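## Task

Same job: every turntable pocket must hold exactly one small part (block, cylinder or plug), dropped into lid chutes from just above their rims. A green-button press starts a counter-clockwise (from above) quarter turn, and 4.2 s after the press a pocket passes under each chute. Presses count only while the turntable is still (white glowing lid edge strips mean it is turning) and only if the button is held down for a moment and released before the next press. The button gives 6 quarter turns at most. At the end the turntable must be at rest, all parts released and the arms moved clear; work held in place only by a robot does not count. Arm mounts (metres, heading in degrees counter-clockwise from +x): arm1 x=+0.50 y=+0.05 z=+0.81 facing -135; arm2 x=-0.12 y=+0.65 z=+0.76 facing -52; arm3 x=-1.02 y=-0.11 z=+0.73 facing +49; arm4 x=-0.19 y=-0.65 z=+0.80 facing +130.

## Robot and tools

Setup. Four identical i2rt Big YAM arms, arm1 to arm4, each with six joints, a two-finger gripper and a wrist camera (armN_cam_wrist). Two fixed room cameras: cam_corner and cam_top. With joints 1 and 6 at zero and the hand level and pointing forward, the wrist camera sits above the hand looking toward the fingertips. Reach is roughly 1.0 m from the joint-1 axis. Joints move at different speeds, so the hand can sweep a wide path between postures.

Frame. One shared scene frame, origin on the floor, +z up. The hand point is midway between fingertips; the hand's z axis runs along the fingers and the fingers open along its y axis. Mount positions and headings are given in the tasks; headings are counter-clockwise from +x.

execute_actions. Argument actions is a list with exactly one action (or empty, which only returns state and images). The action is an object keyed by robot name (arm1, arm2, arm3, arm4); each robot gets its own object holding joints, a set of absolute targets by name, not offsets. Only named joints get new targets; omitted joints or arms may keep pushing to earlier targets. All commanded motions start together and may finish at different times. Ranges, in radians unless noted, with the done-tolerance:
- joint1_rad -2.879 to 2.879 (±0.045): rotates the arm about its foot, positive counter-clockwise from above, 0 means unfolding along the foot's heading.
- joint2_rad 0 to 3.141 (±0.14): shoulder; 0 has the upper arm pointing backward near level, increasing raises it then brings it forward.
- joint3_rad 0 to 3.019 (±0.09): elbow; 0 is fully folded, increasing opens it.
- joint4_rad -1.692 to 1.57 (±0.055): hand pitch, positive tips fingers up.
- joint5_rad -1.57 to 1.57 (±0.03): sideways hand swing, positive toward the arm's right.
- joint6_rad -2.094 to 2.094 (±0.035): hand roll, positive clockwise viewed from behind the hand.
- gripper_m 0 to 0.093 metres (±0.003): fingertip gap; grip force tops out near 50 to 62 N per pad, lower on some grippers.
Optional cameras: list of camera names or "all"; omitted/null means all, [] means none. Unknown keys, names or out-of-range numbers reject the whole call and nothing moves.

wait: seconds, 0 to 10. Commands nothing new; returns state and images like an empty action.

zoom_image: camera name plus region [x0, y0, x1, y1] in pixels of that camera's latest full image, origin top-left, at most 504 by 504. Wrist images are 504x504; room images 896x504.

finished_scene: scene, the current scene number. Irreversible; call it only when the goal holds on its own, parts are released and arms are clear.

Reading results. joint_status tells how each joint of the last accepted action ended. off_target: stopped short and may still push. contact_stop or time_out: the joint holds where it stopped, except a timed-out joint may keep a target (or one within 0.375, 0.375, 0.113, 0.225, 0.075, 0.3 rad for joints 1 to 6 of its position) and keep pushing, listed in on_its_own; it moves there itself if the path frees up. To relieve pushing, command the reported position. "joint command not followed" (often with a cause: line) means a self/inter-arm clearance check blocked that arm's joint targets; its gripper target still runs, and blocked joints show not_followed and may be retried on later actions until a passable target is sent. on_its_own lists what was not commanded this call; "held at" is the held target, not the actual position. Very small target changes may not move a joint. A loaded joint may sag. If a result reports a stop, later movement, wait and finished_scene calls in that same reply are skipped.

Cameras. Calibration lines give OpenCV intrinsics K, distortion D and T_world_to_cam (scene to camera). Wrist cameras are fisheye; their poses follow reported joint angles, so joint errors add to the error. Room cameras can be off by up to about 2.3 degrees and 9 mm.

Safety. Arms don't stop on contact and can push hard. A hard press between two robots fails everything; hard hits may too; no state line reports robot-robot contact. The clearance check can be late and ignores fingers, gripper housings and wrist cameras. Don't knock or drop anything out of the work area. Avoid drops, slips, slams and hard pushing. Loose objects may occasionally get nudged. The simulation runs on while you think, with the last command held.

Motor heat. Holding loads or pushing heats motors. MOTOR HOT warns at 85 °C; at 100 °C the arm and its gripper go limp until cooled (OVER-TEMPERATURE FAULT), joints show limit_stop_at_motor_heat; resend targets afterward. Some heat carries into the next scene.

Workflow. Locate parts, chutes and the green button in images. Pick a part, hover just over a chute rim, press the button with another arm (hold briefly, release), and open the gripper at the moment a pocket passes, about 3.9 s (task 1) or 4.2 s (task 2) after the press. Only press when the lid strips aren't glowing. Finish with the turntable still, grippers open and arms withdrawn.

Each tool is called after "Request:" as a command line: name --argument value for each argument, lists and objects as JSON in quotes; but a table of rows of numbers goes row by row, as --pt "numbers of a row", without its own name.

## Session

Request:
execute_actions --actions '[]'

Scene clock: 0.00 s.
Motor temperatures (°C, as the motors report them): arm1=[20 19 24 19 23 22] | arm2=[20 22 25 23 21 22] | arm3=[21 22 23 20 23 20] | arm4=[21 21 22 19 22 23]
arm1.joint_positions: joint1_rad=+0.028 joint2_rad=+0.442 joint3_rad=+1.461 joint4_rad=-1.530 joint5_rad=-0.017 joint6_rad=-0.016 gripper_m=+0.094
arm1.joint_status: not commanded
arm1.hand: x=+0.4177 y=-0.0433 z=+1.3684 quat_wxyz=(-0.206, -0.786, -0.353, +0.463) (m; scene frame)
arm2.joint_positions: joint1_rad=-0.723 joint2_rad=+0.422 joint3_rad=+1.467 joint4_rad=-1.543 joint5_rad=-0.004 joint6_rad=+0.014 gripper_m=+0.094
arm2.joint_status: not commanded
arm2.hand: x=-0.1318 y=+0.5443 z=+1.3231 quat_wxyz=(-0.361, -0.628, -0.583, +0.368) (m; scene frame)
arm3.joint_positions: joint1_rad=-0.111 joint2_rad=+0.439 joint3_rad=+1.470 joint4_rad=-1.552 joint5_rad=-0.005 joint6_rad=-0.008 gripper_m=+0.095
arm3.joint_status: not commanded
arm3.hand: x=-0.9341 y=-0.0326 z=+1.2881 quat_wxyz=(-0.467, +0.318, -0.805, -0.180) (m; scene frame)
arm4.joint_positions: joint1_rad=-0.080 joint2_rad=+0.447 joint3_rad=+1.455 joint4_rad=-1.538 joint5_rad=-0.017 joint6_rad=+0.015 gripper_m=+0.095
arm4.joint_status: not commanded
arm4.hand: x=-0.2600 y=-0.5430 z=+1.3550 quat_wxyz=(-0.210, +0.770, -0.401, -0.449) (m; scene frame)
pictures: arm1_cam_wrist, arm2_cam_wrist, arm3_cam_wrist, arm4_cam_wrist, cam_corner, cam_top
camera_calibration (this result's frames):
arm1_cam_wrist: T_world_to_cam=[[-0.758495, 0.651637, 0.00742199, 0.331833], [0.589763, 0.691231, -0.417588, 0.361264], [-0.277246, -0.312361, -0.908606, 1.47401], [0, 0, 0, 1]] pos_world=[0.447297, -0.00552784, 1.48769]
arm2_cam_wrist: T_world_to_cam=[[-0.998342, 0.0565578, -0.0107268, -0.146389], [0.0551687, 0.886792, -0.458864, 0.140294], [-0.0164399, -0.458694, -0.888442, 1.54993], [0, 0, 0, 1]] pos_world=[-0.128406, 0.59481, 1.43982]
arm3_cam_wrist: T_world_to_cam=[[0.66485, -0.746938, 0.00755395, 0.58661], [-0.67674, -0.606586, -0.417223, -0.109336], [0.316222, 0.272279, -0.908773, 1.59868], [0, 0, 0, 1]] pos_world=[-0.969537, -0.0634461, 1.40278]
arm4_cam_wrist: T_world_to_cam=[[0.807166, 0.588652, -0.0444141, 0.588249], [0.526259, -0.751615, -0.397651, 0.273352], [-0.26746, 0.297597, -0.916461, 1.45773], [0, 0, 0, 1]] pos_world=[-0.228782, -0.574636, 1.47078]
Images, in order (width x height): arm1_cam_wrist 504x504, arm2_cam_wrist 504x504, arm3_cam_wrist 504x504, arm4_cam_wrist 504x504, cam_corner 896x504, cam_top 896x504.

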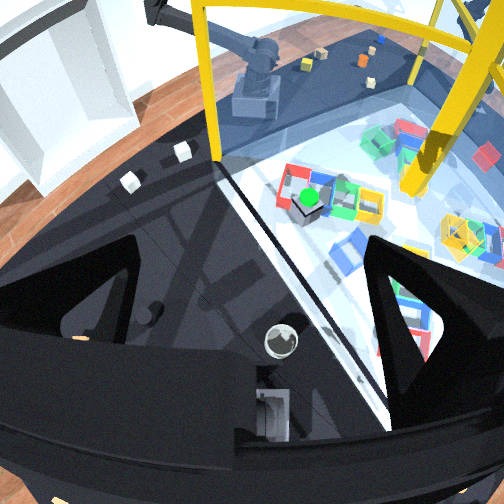

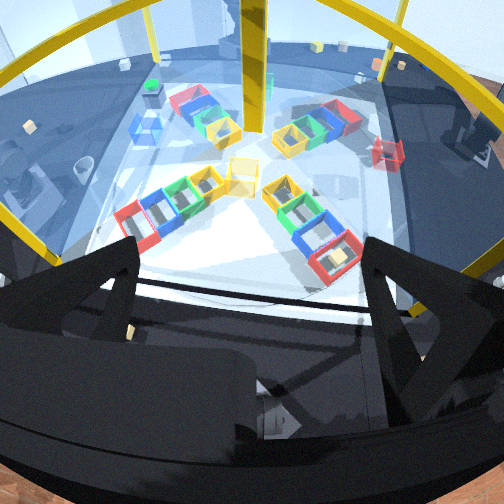

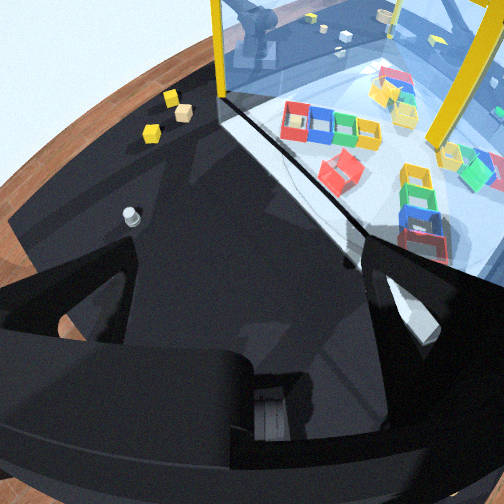

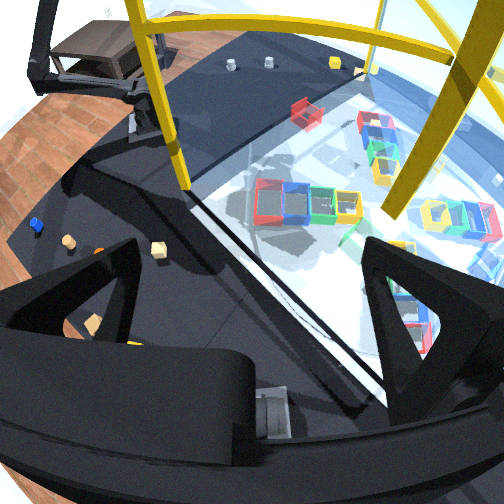

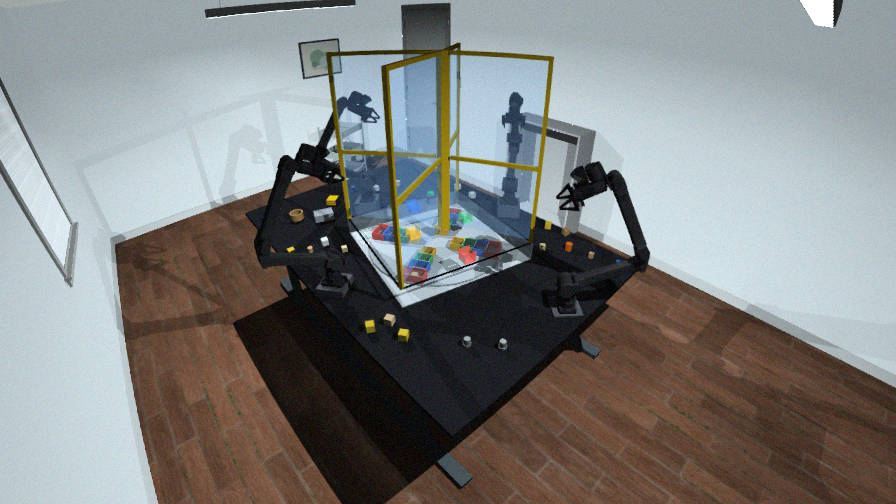

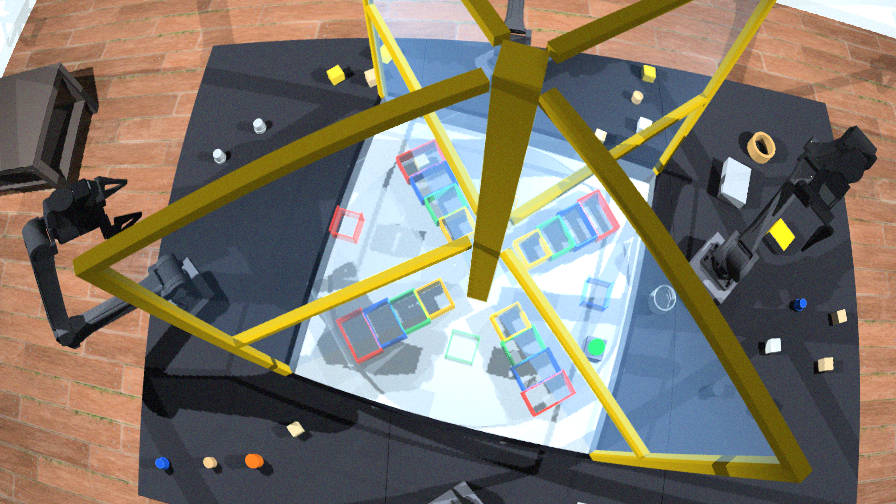

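Request:
zoom_image --camera "cam_top" --region '[280, 100, 700, 460]'

Request:
zoom_image --camera "arm2_cam_wrist" --region '[100, 60, 420, 300]'

Request:
zoom_image --camera "arm1_cam_wrist" --region '[250, 100, 504, 380]'

Request:
zoom_image --camera "arm4_cam_wrist" --region '[230, 80, 504, 380]'

Request:
zoom_image --camera "arm3_cam_wrist" --region '[250, 40, 504, 300]'

Region (280, 100, 700, 460) of cam_top's 896x504 image, scaled by 1.200, with more detail than that image has; it fills the top 432 rows of this view, and the rest is white.

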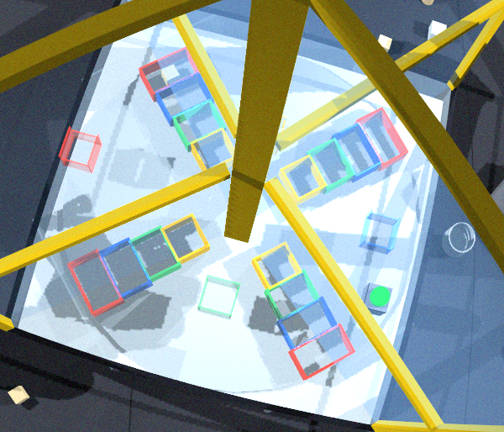

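Region (100, 60, 420, 300) of arm2_cam_wrist's 504x504 image, scaled by 1.575, with more detail than that image has; it fills the top 378 rows of this view, and the rest is white.

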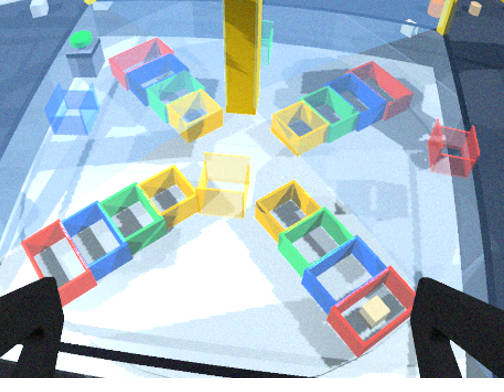

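Region (250, 100, 504, 380) of arm1_cam_wrist's 504x504 image, scaled by 1.800, with more detail than that image has; it fills the left 457 columns of this view, and the rest is white.

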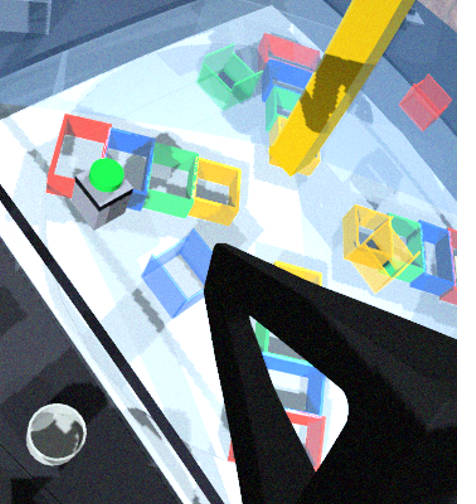

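Region (230, 80, 504, 380) of arm4_cam_wrist's 504x504 image, scaled by 1.680, with more detail than that image has; it fills the left 460 columns of this view, and the rest is white.

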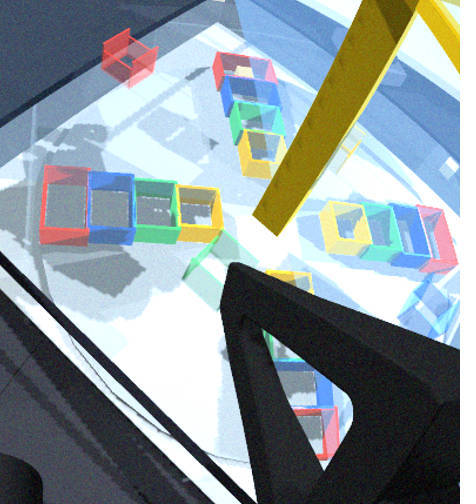

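Region (250, 40, 504, 300) of arm3_cam_wrist's 504x504 image, scaled by 1.938, with more detail than that image has; it fills the left 492 columns of this view, and the rest is white.

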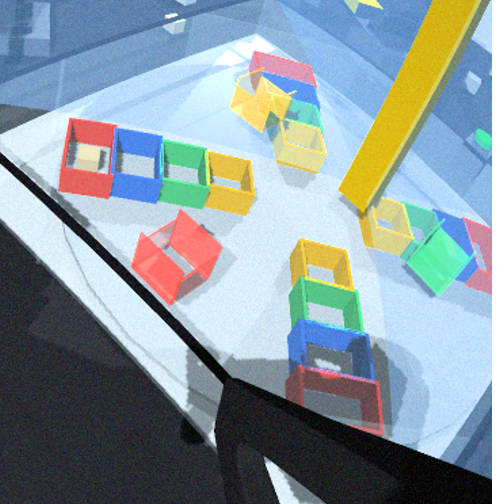

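Request:
zoom_image --camera "cam_top" --region '[430, 270, 630, 430]'

Request:
zoom_image --camera "cam_top" --region '[320, 130, 520, 290]'

Request:
zoom_image --camera "cam_top" --region '[320, 260, 500, 390]'

Request:
zoom_image --camera "cam_top" --region '[490, 170, 690, 330]'

Region (430, 270, 630, 430) of cam_top's 896x504 image, scaled by 2.520, with more detail than that image has; it fills the top 403 rows of this view, and the rest is white.

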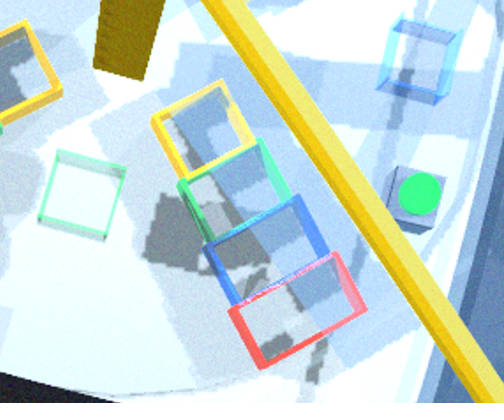

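Region (320, 130, 520, 290) of cam_top's 896x504 image, scaled by 2.520, with more detail than that image has; it fills the top 403 rows of this view, and the rest is white.

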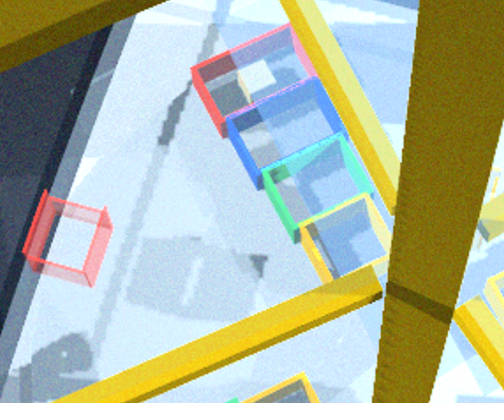

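Region (320, 260, 500, 390) of cam_top's 896x504 image, scaled by 2.800, with more detail than that image has.

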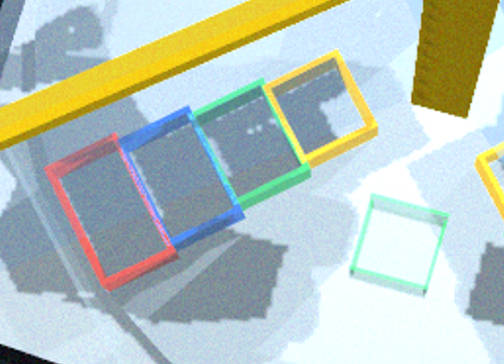

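Region (490, 170, 690, 330) of cam_top's 896x504 image, scaled by 2.520, with more detail than that image has; it fills the top 403 rows of this view, and the rest is white.

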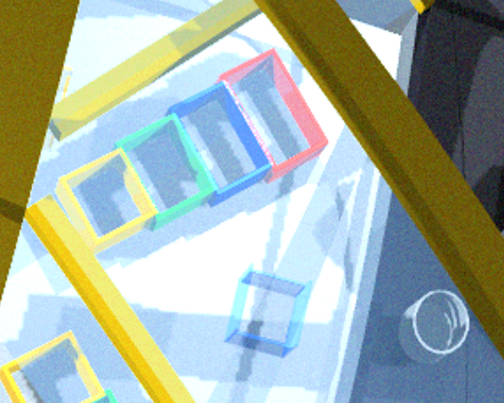

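Request:
zoom_image --camera "cam_top" --region '[680, 270, 880, 430]'

Request:
zoom_image --camera "cam_top" --region '[560, 40, 720, 160]'

Request:
zoom_image --camera "cam_top" --region '[200, 30, 420, 180]'

Request:
zoom_image --camera "cam_top" --region '[140, 400, 340, 504]'

Request:
zoom_image --camera "arm4_cam_wrist" --region '[0, 190, 200, 360]'

Request:
zoom_image --camera "arm1_cam_wrist" --region '[60, 20, 400, 350]'

Region (680, 270, 880, 430) of cam_top's 896x504 image, scaled by 2.520, with more detail than that image has; it fills the top 403 rows of this view, and the rest is white.

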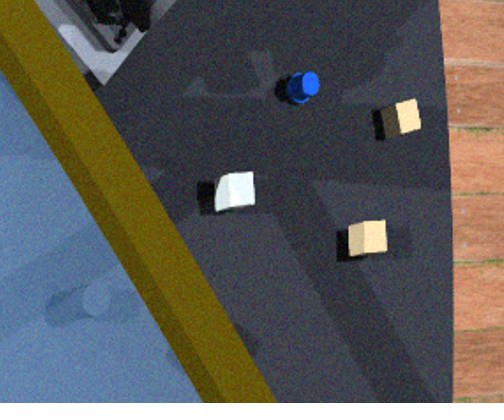

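Region (560, 40, 720, 160) of cam_top's 896x504 image, scaled by 3.150, with more detail than that image has; it fills the top 378 rows of this view, and the rest is white.

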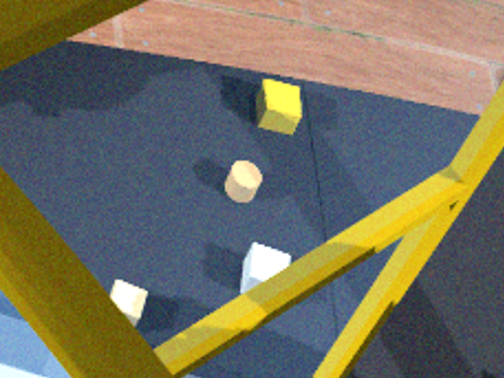

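Region (200, 30, 420, 180) of cam_top's 896x504 image, scaled by 2.291, with more detail than that image has; it fills the top 344 rows of this view, and the rest is white.

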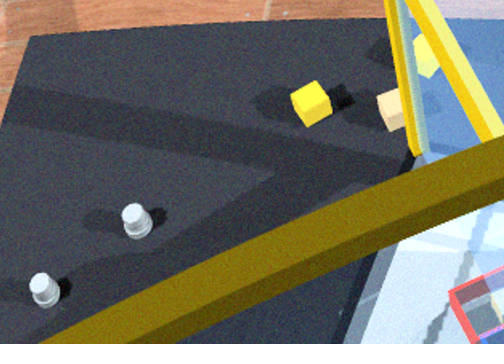

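Region (140, 400, 340, 504) of cam_top's 896x504 image, scaled by 2.520, with more detail than that image has; it fills the top 262 rows of this view, and the rest is white.

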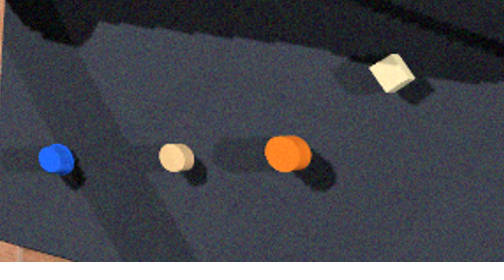

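Region (0, 190, 200, 360) of arm4_cam_wrist's 504x504 image, scaled by 2.520, with more detail than that image has; it fills the top 428 rows of this view, and the rest is white.

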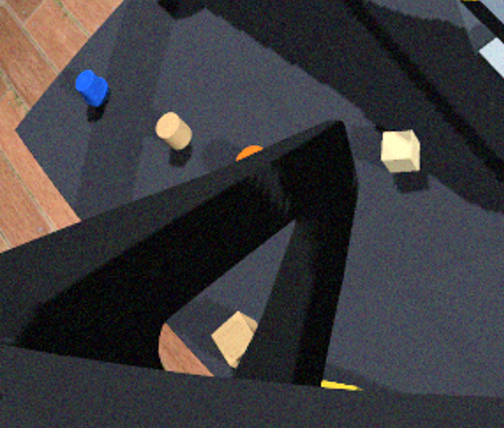

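Region (60, 20, 400, 350) of arm1_cam_wrist's 504x504 image, scaled by 1.482, with more detail than that image has; it fills the top 489 rows of this view, and the rest is white.

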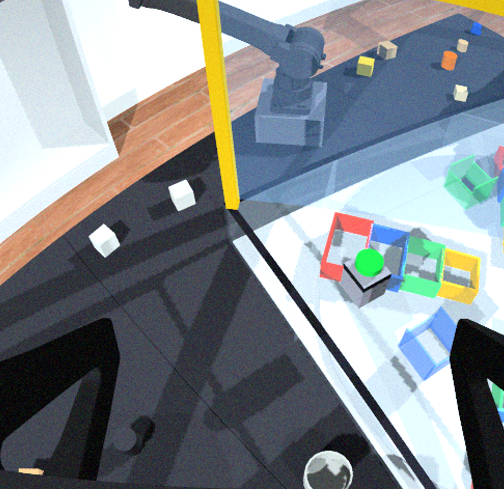

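Request:
execute_actions --actions '[{"arm1":{"joints":{"joint1_rad":1.80,"joint2_rad":1.93,"joint3_rad":1.62,"joint4_rad":-1.20,"joint5_rad":0,"gripper_m":0.07}},"arm2":{"joints":{"joint1_rad":1.0,"joint2_rad":1.43,"joint3_rad":1.0,"joint4_rad":-0.765,"joint5_rad":0.09,"joint6_rad":0.2,"gripper_m":0.07}},"arm3":{"joints":{"joint1_rad":0.235,"joint2_rad":1.9,"joint3_rad":2.2,"joint4_rad":-1.42,"gripper_m":0.07}},"arm4":{"joints":{"joint1_rad":1.073,"joint2_rad":1.66,"joint3_rad":1.195,"joint4_rad":-1.107,"joint5_rad":0,"gripper_m":0.07}}}]'

Scene clock: 7.60 s.
Motor temperatures (°C, as the motors report them): arm1=[20 20 25 20 23 22] | arm2=[20 22 26 24 21 22] | arm3=[21 22 24 21 23 20] | arm4=[21 21 23 19 22 23]
arm1.joint_positions: joint1_rad=+1.805 joint2_rad=+1.938 joint3_rad=+1.605 joint4_rad=-1.200 joint5_rad=+0.000 joint6_rad=-0.016 gripper_m=+0.070
arm1.joint_status: all done
arm1.hand: x=+1.0056 y=-0.2600 z=+0.8993 quat_wxyz=(-0.018, -0.261, -0.965, +0.007) (m; scene frame)
arm2.joint_positions: joint1_rad=+1.006 joint2_rad=+1.423 joint3_rad=+1.006 joint4_rad=-0.775 joint5_rad=+0.090 joint6_rad=+0.184 gripper_m=+0.070
arm2.joint_status: all done
arm2.hand: x=+0.3509 y=+0.6830 z=+0.8985 quat_wxyz=(-0.198, -0.049, -0.979, +0.022) (m; scene frame)
arm3.joint_positions: joint1_rad=+0.229 joint2_rad=+1.895 joint3_rad=+2.176 joint4_rad=-1.416 joint5_rad=-0.005 joint6_rad=-0.008 gripper_m=+0.070
arm3.joint_status: all done
arm3.hand: x=-0.7011 y=+0.4850 z=+1.0794 quat_wxyz=(-0.184, +0.506, -0.835, -0.111) (m; scene frame)
arm4.joint_positions: joint1_rad=+1.082 joint2_rad=+1.652 joint3_rad=+1.191 joint4_rad=-1.111 joint5_rad=+0.001 joint6_rad=+0.015 gripper_m=+0.070
arm4.joint_status: all done
arm4.hand: x=-0.6403 y=-0.7467 z=+0.8935 quat_wxyz=(+0.005, +0.995, +0.100, -0.005) (m; scene frame)
pictures: arm1_cam_wrist, arm2_cam_wrist, arm3_cam_wrist, arm4_cam_wrist, cam_corner, cam_top
camera_calibration (this result's frames):
arm1_cam_wrist: T_world_to_cam=[[-0.492299, -0.870382, -0.00874766, 0.273625], [-0.724043, 0.403908, 0.559125, 0.336531], [-0.483119, 0.28159, -0.829037, 1.433], [0, 0, 0, 1]] pos_world=[1.07068, -0.301288, 1.00224]
arm2_cam_wrist: T_world_to_cam=[[-0.0923183, -0.995216, 0.0319697, 0.685217], [-0.97373, 0.0969439, 0.206039, 0.0989717], [-0.208153, -0.0121087, -0.978021, 1.08699], [0, 0, 0, 1]] pos_world=[0.385889, 0.685507, 1.0208]
arm3_cam_wrist: T_world_to_cam=[[0.878308, -0.477916, 0.0130913, 0.833154], [-0.47194, -0.862295, 0.183629, -0.105677], [-0.0764709, -0.167461, -0.982908, 1.21237], [0, 0, 0, 1]] pos_world=[-0.688927, 0.510079, 1.20015]
arm4_cam_wrist: T_world_to_cam=[[-0.190838, 0.981554, -0.0115279, 0.619658], [0.799164, 0.162175, 0.578823, 0.121456], [0.570015, 0.101249, -0.815372, 1.29305], [0, 0, 0, 1]] pos_world=[-0.715869, -0.758845, 0.991161]
Images, in order (width x height): arm1_cam_wrist 504x504, arm2_cam_wrist 504x504, arm3_cam_wrist 504x504, arm4_cam_wrist 504x504, cam_corner 896x504, cam_top 896x504.

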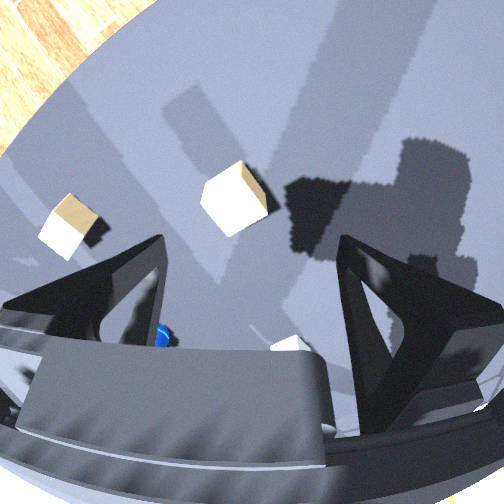

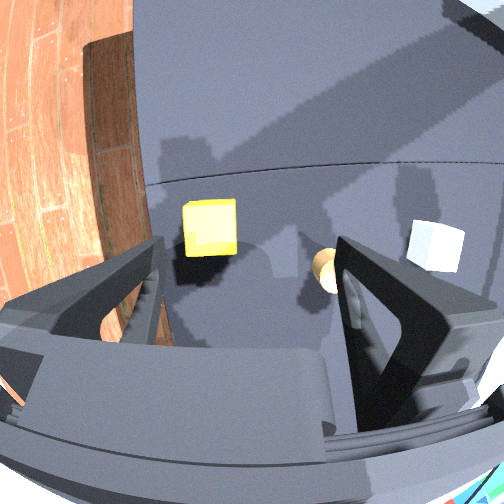

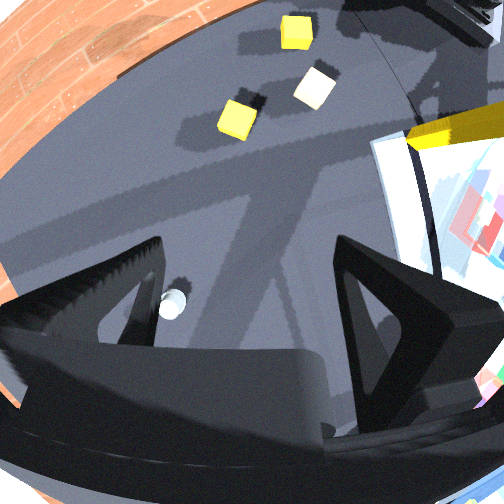

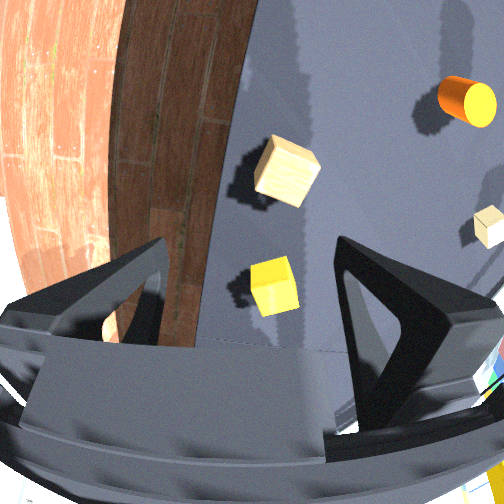

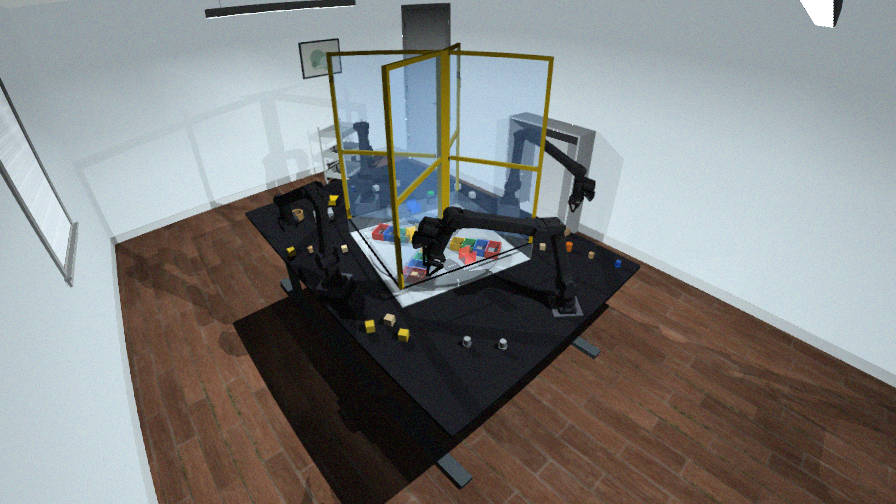

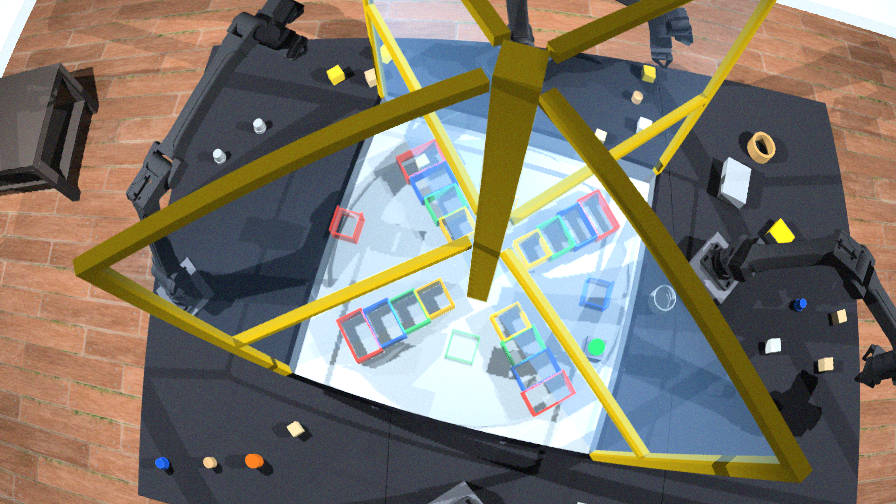

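Request:
zoom_image --camera "arm1_cam_wrist" --region '[170, 140, 300, 260]'

Request:
zoom_image --camera "arm2_cam_wrist" --region '[150, 170, 280, 290]'

Request:
zoom_image --camera "arm4_cam_wrist" --region '[200, 120, 360, 330]'

Request:
zoom_image --camera "arm3_cam_wrist" --region '[190, 50, 350, 170]'

Region (170, 140, 300, 260) of arm1_cam_wrist's 504x504 image, scaled by 3.877, with more detail than that image has; it fills the top 465 rows of this view, and the rest is white.

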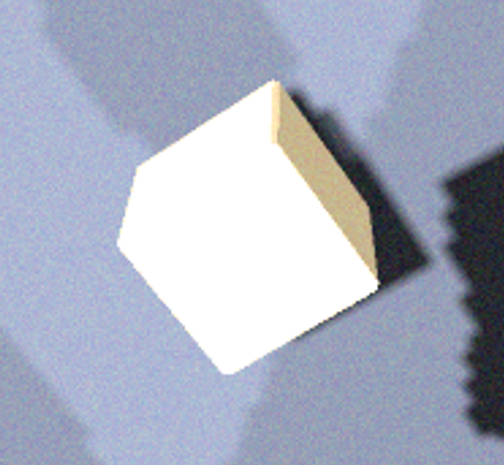

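Region (150, 170, 280, 290) of arm2_cam_wrist's 504x504 image, scaled by 3.877, with more detail than that image has; it fills the top 465 rows of this view, and the rest is white.

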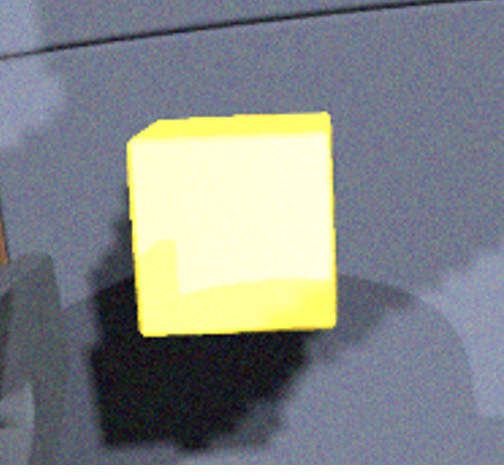

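Region (200, 120, 360, 330) of arm4_cam_wrist's 504x504 image, scaled by 2.400, with more detail than that image has; it fills the left 384 columns of this view, and the rest is white.

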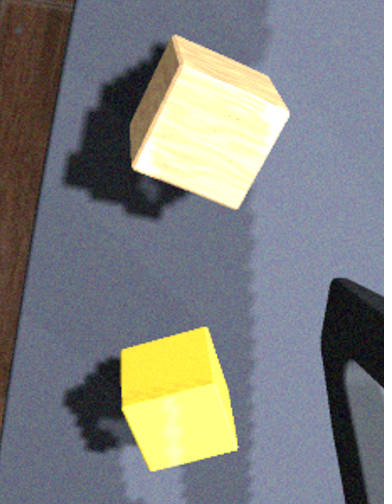

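Region (190, 50, 350, 170) of arm3_cam_wrist's 504x504 image, scaled by 3.150, with more detail than that image has; it fills the top 378 rows of this view, and the rest is white.

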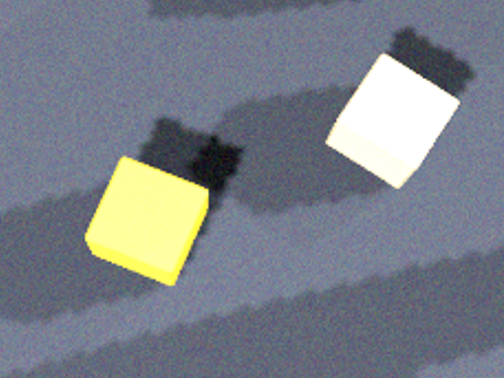

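Request:
execute_actions --actions '[{"arm1":{"joints":{"joint1_rad":1.824,"joint2_rad":2.047,"joint3_rad":1.336,"joint4_rad":-0.845,"joint6_rad":-0.60,"gripper_m":0.085}},"arm2":{"joints":{"joint1_rad":1.071,"joint2_rad":1.70,"joint3_rad":0.824,"joint4_rad":-0.328,"gripper_m":0.075}},"arm3":{"joints":{"joint1_rad":0.28,"joint2_rad":2.33,"joint3_rad":2.35,"joint4_rad":-1.18,"joint5_rad":0.18,"joint6_rad":0.41}},"arm4":{"joints":{"joint1_rad":1.02,"joint2_rad":1.855,"joint3_rad":0.978,"joint4_rad":-0.697,"joint6_rad":0.425,"gripper_m":0.08}}}]' --cameras '["arm1_cam_wrist","arm2_cam_wrist","arm3_cam_wrist","arm4_cam_wrist"]'

Scene clock: 10.57 s.
Motor temperatures (°C, as the motors report them): arm1=[20 20 26 20 23 22] | arm2=[20 22 26 24 21 22] | arm3=[21 23 25 21 23 20] | arm4=[21 21 23 19 22 23]
arm1.joint_positions: joint1_rad=+1.824 joint2_rad=+2.062 joint3_rad=+1.324 joint4_rad=-0.861 joint5_rad=+0.003 joint6_rad=-0.584 gripper_m=+0.085
arm1.joint_status: all done
arm1.hand: x=+0.9633 y=-0.2240 z=+0.7401 quat_wxyz=(+0.013, +0.029, -0.999, -0.004) (m; scene frame)
arm2.joint_positions: joint1_rad=+1.069 joint2_rad=+1.678 joint3_rad=+0.831 joint4_rad=-0.341 joint5_rad=+0.088 joint6_rad=+0.190 gripper_m=+0.075
arm2.joint_status: all done
arm2.hand: x=+0.3507 y=+0.7116 z=+0.7517 quat_wxyz=(-0.200, -0.020, -0.980, +0.014) (m; scene frame)
arm3.joint_positions: joint1_rad=+0.285 joint2_rad=+2.319 joint3_rad=+2.325 joint4_rad=-1.188 joint5_rad=+0.177 joint6_rad=+0.399 gripper_m=+0.070
arm3.joint_status: all done
arm3.hand: x=-0.6536 y=+0.6022 z=+0.8671 quat_wxyz=(-0.199, +0.336, -0.918, -0.070) (m; scene frame)
arm4.joint_positions: joint1_rad=+1.016 joint2_rad=+1.876 joint3_rad=+0.958 joint4_rad=-0.707 joint5_rad=+0.001 joint6_rad=+0.415 gripper_m=+0.080
arm4.joint_status: all done
arm4.hand: x=-0.6049 y=-0.7125 z=+0.7285 quat_wxyz=(-0.002, +0.991, -0.133, +0.022) (m; scene frame)
pictures: arm1_cam_wrist, arm2_cam_wrist, arm3_cam_wrist, arm4_cam_wrist
camera_calibration (this result's frames):
arm1_cam_wrist: T_world_to_cam=[[0.0709352, -0.997242, -0.0218263, -0.278593], [-0.788774, -0.0694737, 0.610744, 0.298523], [-0.610576, -0.0261072, -0.791527, 1.29649], [0, 0, 0, 1]] pos_world=[1.04684, -0.223238, 0.837808]
arm2_cam_wrist: T_world_to_cam=[[-0.0339268, -0.999022, 0.028344, 0.703239], [-0.978442, 0.0389819, 0.202807, 0.171566], [-0.203714, -0.0208523, -0.978808, 0.948975], [0, 0, 0, 1]] pos_world=[0.385045, 0.715652, 0.874137]
arm3_cam_wrist: T_world_to_cam=[[0.631974, -0.77478, 0.0180406, 0.863662], [-0.762525, -0.617483, 0.193054, -0.288829], [-0.138435, -0.135762, -0.981022, 0.96578], [0, 0, 0, 1]] pos_world=[-0.632354, 0.621917, 0.98763]
arm4_cam_wrist: T_world_to_cam=[[0.270054, 0.962823, 0.00648404, 0.843213], [0.753393, -0.215497, 0.621257, -0.144552], [0.599558, -0.162888, -0.78358, 0.941321], [0, 0, 0, 1]] pos_world=[-0.683185, -0.689686, 0.821937]
Images, in order (width x height): arm1_cam_wrist 504x504, arm2_cam_wrist 504x504, arm3_cam_wrist 504x504, arm4_cam_wrist 504x504.

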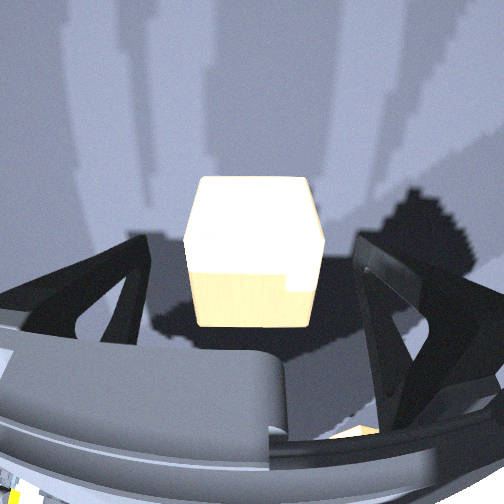

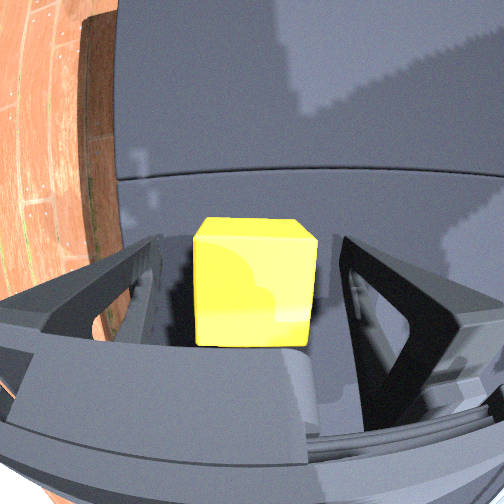

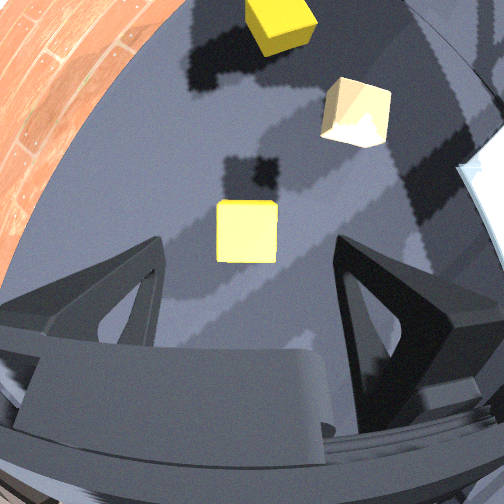

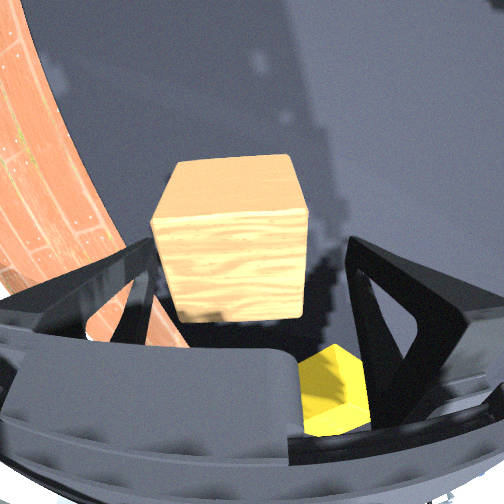

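Request:
execute_actions --actions '[{"arm1":{"joints":{"gripper_m":0.028}},"arm2":{"joints":{"gripper_m":0.028}},"arm4":{"joints":{"joint2_rad":1.85,"joint4_rad":-0.63,"gripper_m":0.028}}}]' --cameras '["arm1_cam_wrist","arm2_cam_wrist","arm4_cam_wrist"]'

Scene clock: 11.73 s.
Motor temperatures (°C, as the motors report them): arm1=[20 20 26 20 23 22] | arm2=[20 22 26 24 21 22] | arm3=[21 23 25 21 23 20] | arm4=[21 21 23 19 22 23]
arm1.joint_positions: joint1_rad=+1.824 joint2_rad=+2.062 joint3_rad=+1.324 joint4_rad=-0.861 joint5_rad=+0.003 joint6_rad=-0.585 gripper_m=+0.039
arm1.joint_status: gripper_m off_target (ended at +0.039, target +0.028)
arm1.hand: x=+0.9633 y=-0.2240 z=+0.7401 quat_wxyz=(+0.012, +0.029, -0.999, -0.004) (m; scene frame)
arm2.joint_positions: joint1_rad=+1.069 joint2_rad=+1.678 joint3_rad=+0.831 joint4_rad=-0.341 joint5_rad=+0.089 joint6_rad=+0.190 gripper_m=+0.040
arm2.joint_status: gripper_m off_target (ended at +0.040, target +0.028)
arm2.hand: x=+0.3508 y=+0.7115 z=+0.7518 quat_wxyz=(-0.200, -0.020, -0.979, +0.015) (m; scene frame)
arm3.joint_positions: joint1_rad=+0.285 joint2_rad=+2.319 joint3_rad=+2.325 joint4_rad=-1.188 joint5_rad=+0.177 joint6_rad=+0.399 gripper_m=+0.070
arm3.joint_status: not commanded
arm3.hand: x=-0.6536 y=+0.6022 z=+0.8671 quat_wxyz=(-0.199, +0.336, -0.918, -0.070) (m; scene frame)
arm4.joint_positions: joint1_rad=+1.016 joint2_rad=+1.876 joint3_rad=+0.958 joint4_rad=-0.642 joint5_rad=+0.001 joint6_rad=+0.416 gripper_m=+0.040
arm4.joint_status: gripper_m off_target (ended at +0.040, target +0.028); the others done
arm4.hand: x=-0.6207 y=-0.7149 z=+0.7283 quat_wxyz=(+0.007, +0.991, -0.133, -0.009) (m; scene frame)
pictures: arm1_cam_wrist, arm2_cam_wrist, arm4_cam_wrist
camera_calibration (this result's frames):
arm1_cam_wrist: T_world_to_cam=[[0.0713101, -0.997208, -0.022151, -0.278652], [-0.788867, -0.0699742, 0.610567, 0.298661], [-0.610413, -0.0260654, -0.791654, 1.29646], [0, 0, 0, 1]] pos_world=[1.04685, -0.223183, 0.837824]
arm2_cam_wrist: T_world_to_cam=[[-0.0340798, -0.999009, 0.0286146, 0.703031], [-0.978525, 0.0391775, 0.20237, 0.171869], [-0.203291, -0.0211034, -0.978891, 0.949126], [0, 0, 0, 1]] pos_world=[0.385086, 0.715631, 0.874193]
arm4_cam_wrist: T_world_to_cam=[[0.270614, 0.962477, -0.0201291, 0.869236], [0.791501, -0.210542, 0.573758, -0.0712829], [0.547991, -0.171199, -0.818778, 0.937929], [0, 0, 0, 1]] pos_world=[-0.692783, -0.691055, 0.826351]
Images, in order (width x height): arm1_cam_wrist 504x504, arm2_cam_wrist 504x504, arm4_cam_wrist 504x504.

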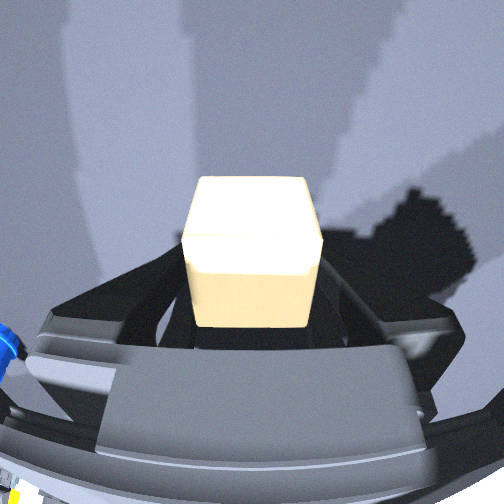

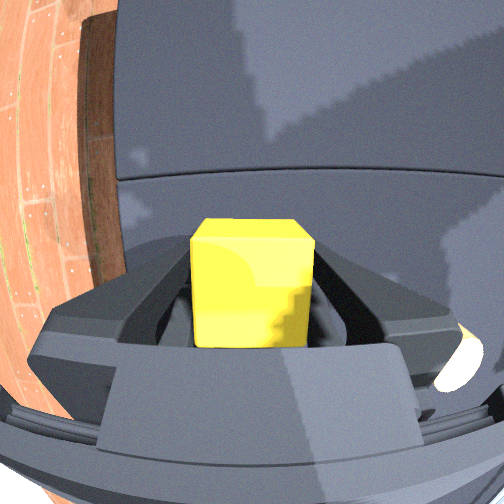

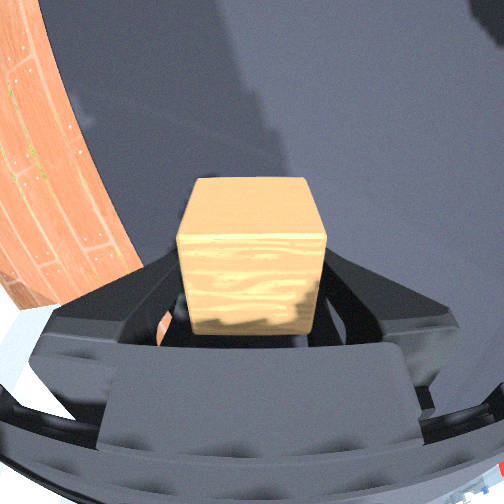

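Request:
execute_actions --actions '[{"arm1":{"joints":{"joint1_rad":1.0,"joint2_rad":1.44,"joint3_rad":1.109,"joint4_rad":-0.95,"joint6_rad":-1.06}},"arm2":{"joints":{"joint2_rad":1.33,"joint3_rad":1.305,"joint4_rad":-1.15}},"arm3":{"joints":{"joint3_rad":2.0,"joint4_rad":-0.795}},"arm4":{"joints":{"joint2_rad":1.36,"joint3_rad":1.18,"joint4_rad":-1.36,"joint6_rad":0.27}}}]' --cameras '["arm1_cam_wrist","arm2_cam_wrist","arm3_cam_wrist","arm4_cam_wrist"]'

Scene clock: 16.60 s.
Motor temperatures (°C, as the motors report them): arm1=[20 21 26 20 23 22] | arm2=[20 22 27 24 21 22] | arm3=[21 24 26 21 23 20] | arm4=[21 22 24 19 22 23]
arm1.joint_positions: joint1_rad=+0.999 joint2_rad=+1.437 joint3_rad=+1.106 joint4_rad=-0.938 joint5_rad=+0.001 joint6_rad=-1.044 gripper_m=+0.039
arm1.joint_status: all done
arm1.hand: x=+0.6030 y=-0.4148 z=+0.9672 quat_wxyz=(-0.055, -0.150, -0.977, +0.142) (m; scene frame)
arm2.joint_positions: joint1_rad=+1.069 joint2_rad=+1.327 joint3_rad=+1.293 joint4_rad=-1.141 joint5_rad=+0.089 joint6_rad=+0.190 gripper_m=+0.040
arm2.joint_status: all done
arm2.hand: x=+0.3460 y=+0.7143 z=+1.0406 quat_wxyz=(-0.206, -0.021, -0.978, +0.013) (m; scene frame)
arm3.joint_positions: joint1_rad=+0.285 joint2_rad=+2.320 joint3_rad=+1.999 joint4_rad=-0.806 joint5_rad=+0.178 joint6_rad=+0.399 gripper_m=+0.070
arm3.joint_status: all done
arm3.hand: x=-0.6565 y=+0.5952 z=+0.7492 quat_wxyz=(-0.218, +0.332, -0.914, -0.088) (m; scene frame)
arm4.joint_positions: joint1_rad=+1.016 joint2_rad=+1.344 joint3_rad=+1.164 joint4_rad=-1.352 joint5_rad=+0.001 joint6_rad=+0.280 gripper_m=+0.040
arm4.joint_status: all done
arm4.hand: x=-0.5716 y=-0.7046 z=+1.0065 quat_wxyz=(+0.010, +0.998, -0.065, -0.024) (m; scene frame)
pictures: arm1_cam_wrist, arm2_cam_wrist, arm3_cam_wrist, arm4_cam_wrist
camera_calibration (this result's frames):
arm1_cam_wrist: T_world_to_cam=[[-0.296541, -0.921452, 0.250978, -0.449193], [-0.808878, 0.382047, 0.446941, 0.220223], [-0.50772, -0.0704741, -0.858635, 1.23584], [0, 0, 0, 1]] pos_world=[0.672388, -0.41095, 1.07544]
arm2_cam_wrist: T_world_to_cam=[[-0.034265, -0.999071, 0.0261474, 0.700085], [-0.98097, 0.0386241, 0.190281, 0.1224], [-0.191114, -0.0191298, -0.981381, 1.22794], [0, 0, 0, 1]] pos_world=[0.378736, 0.718197, 1.16348]
arm3_cam_wrist: T_world_to_cam=[[0.631539, -0.775325, -0.00546195, 0.879861], [-0.766652, -0.625496, 0.144909, -0.234409], [-0.115768, -0.0873282, -0.98943, 0.841096], [0, 0, 0, 1]] pos_world=[-0.638005, 0.609007, 0.870979]
arm4_cam_wrist: T_world_to_cam=[[0.137484, 0.990165, -0.0259136, 0.800977], [0.829602, -0.100817, 0.549179, -0.143751], [0.541165, -0.097001, -0.835303, 1.20565], [0, 0, 0, 1]] pos_world=[-0.64332, -0.690643, 1.10678]
Images, in order (width x height): arm1_cam_wrist 504x504, arm2_cam_wrist 504x504, arm3_cam_wrist 504x504, arm4_cam_wrist 504x504.

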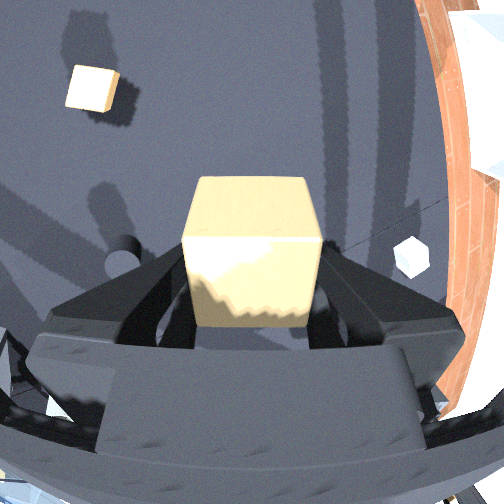

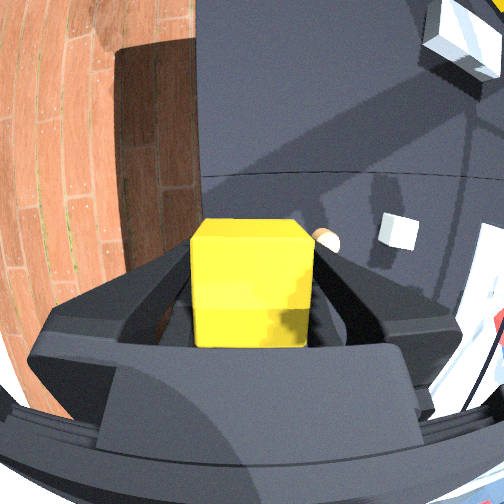

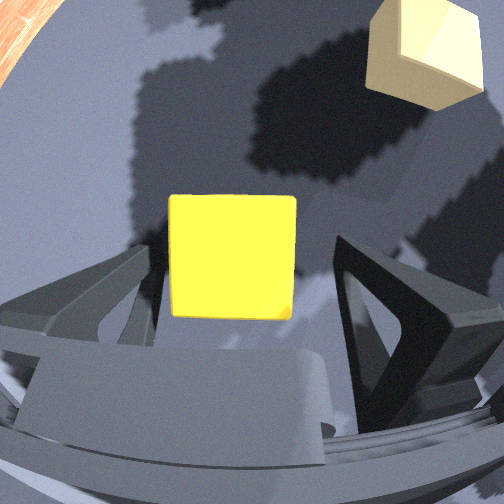

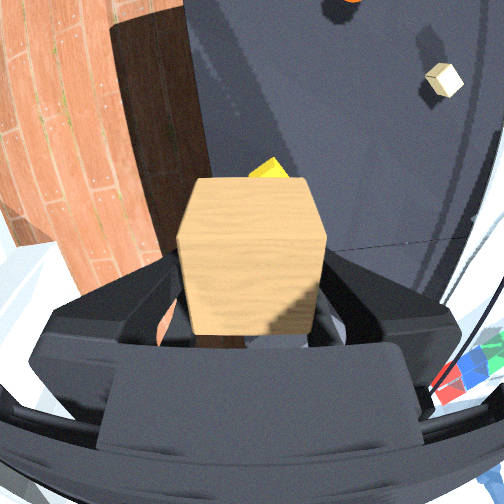

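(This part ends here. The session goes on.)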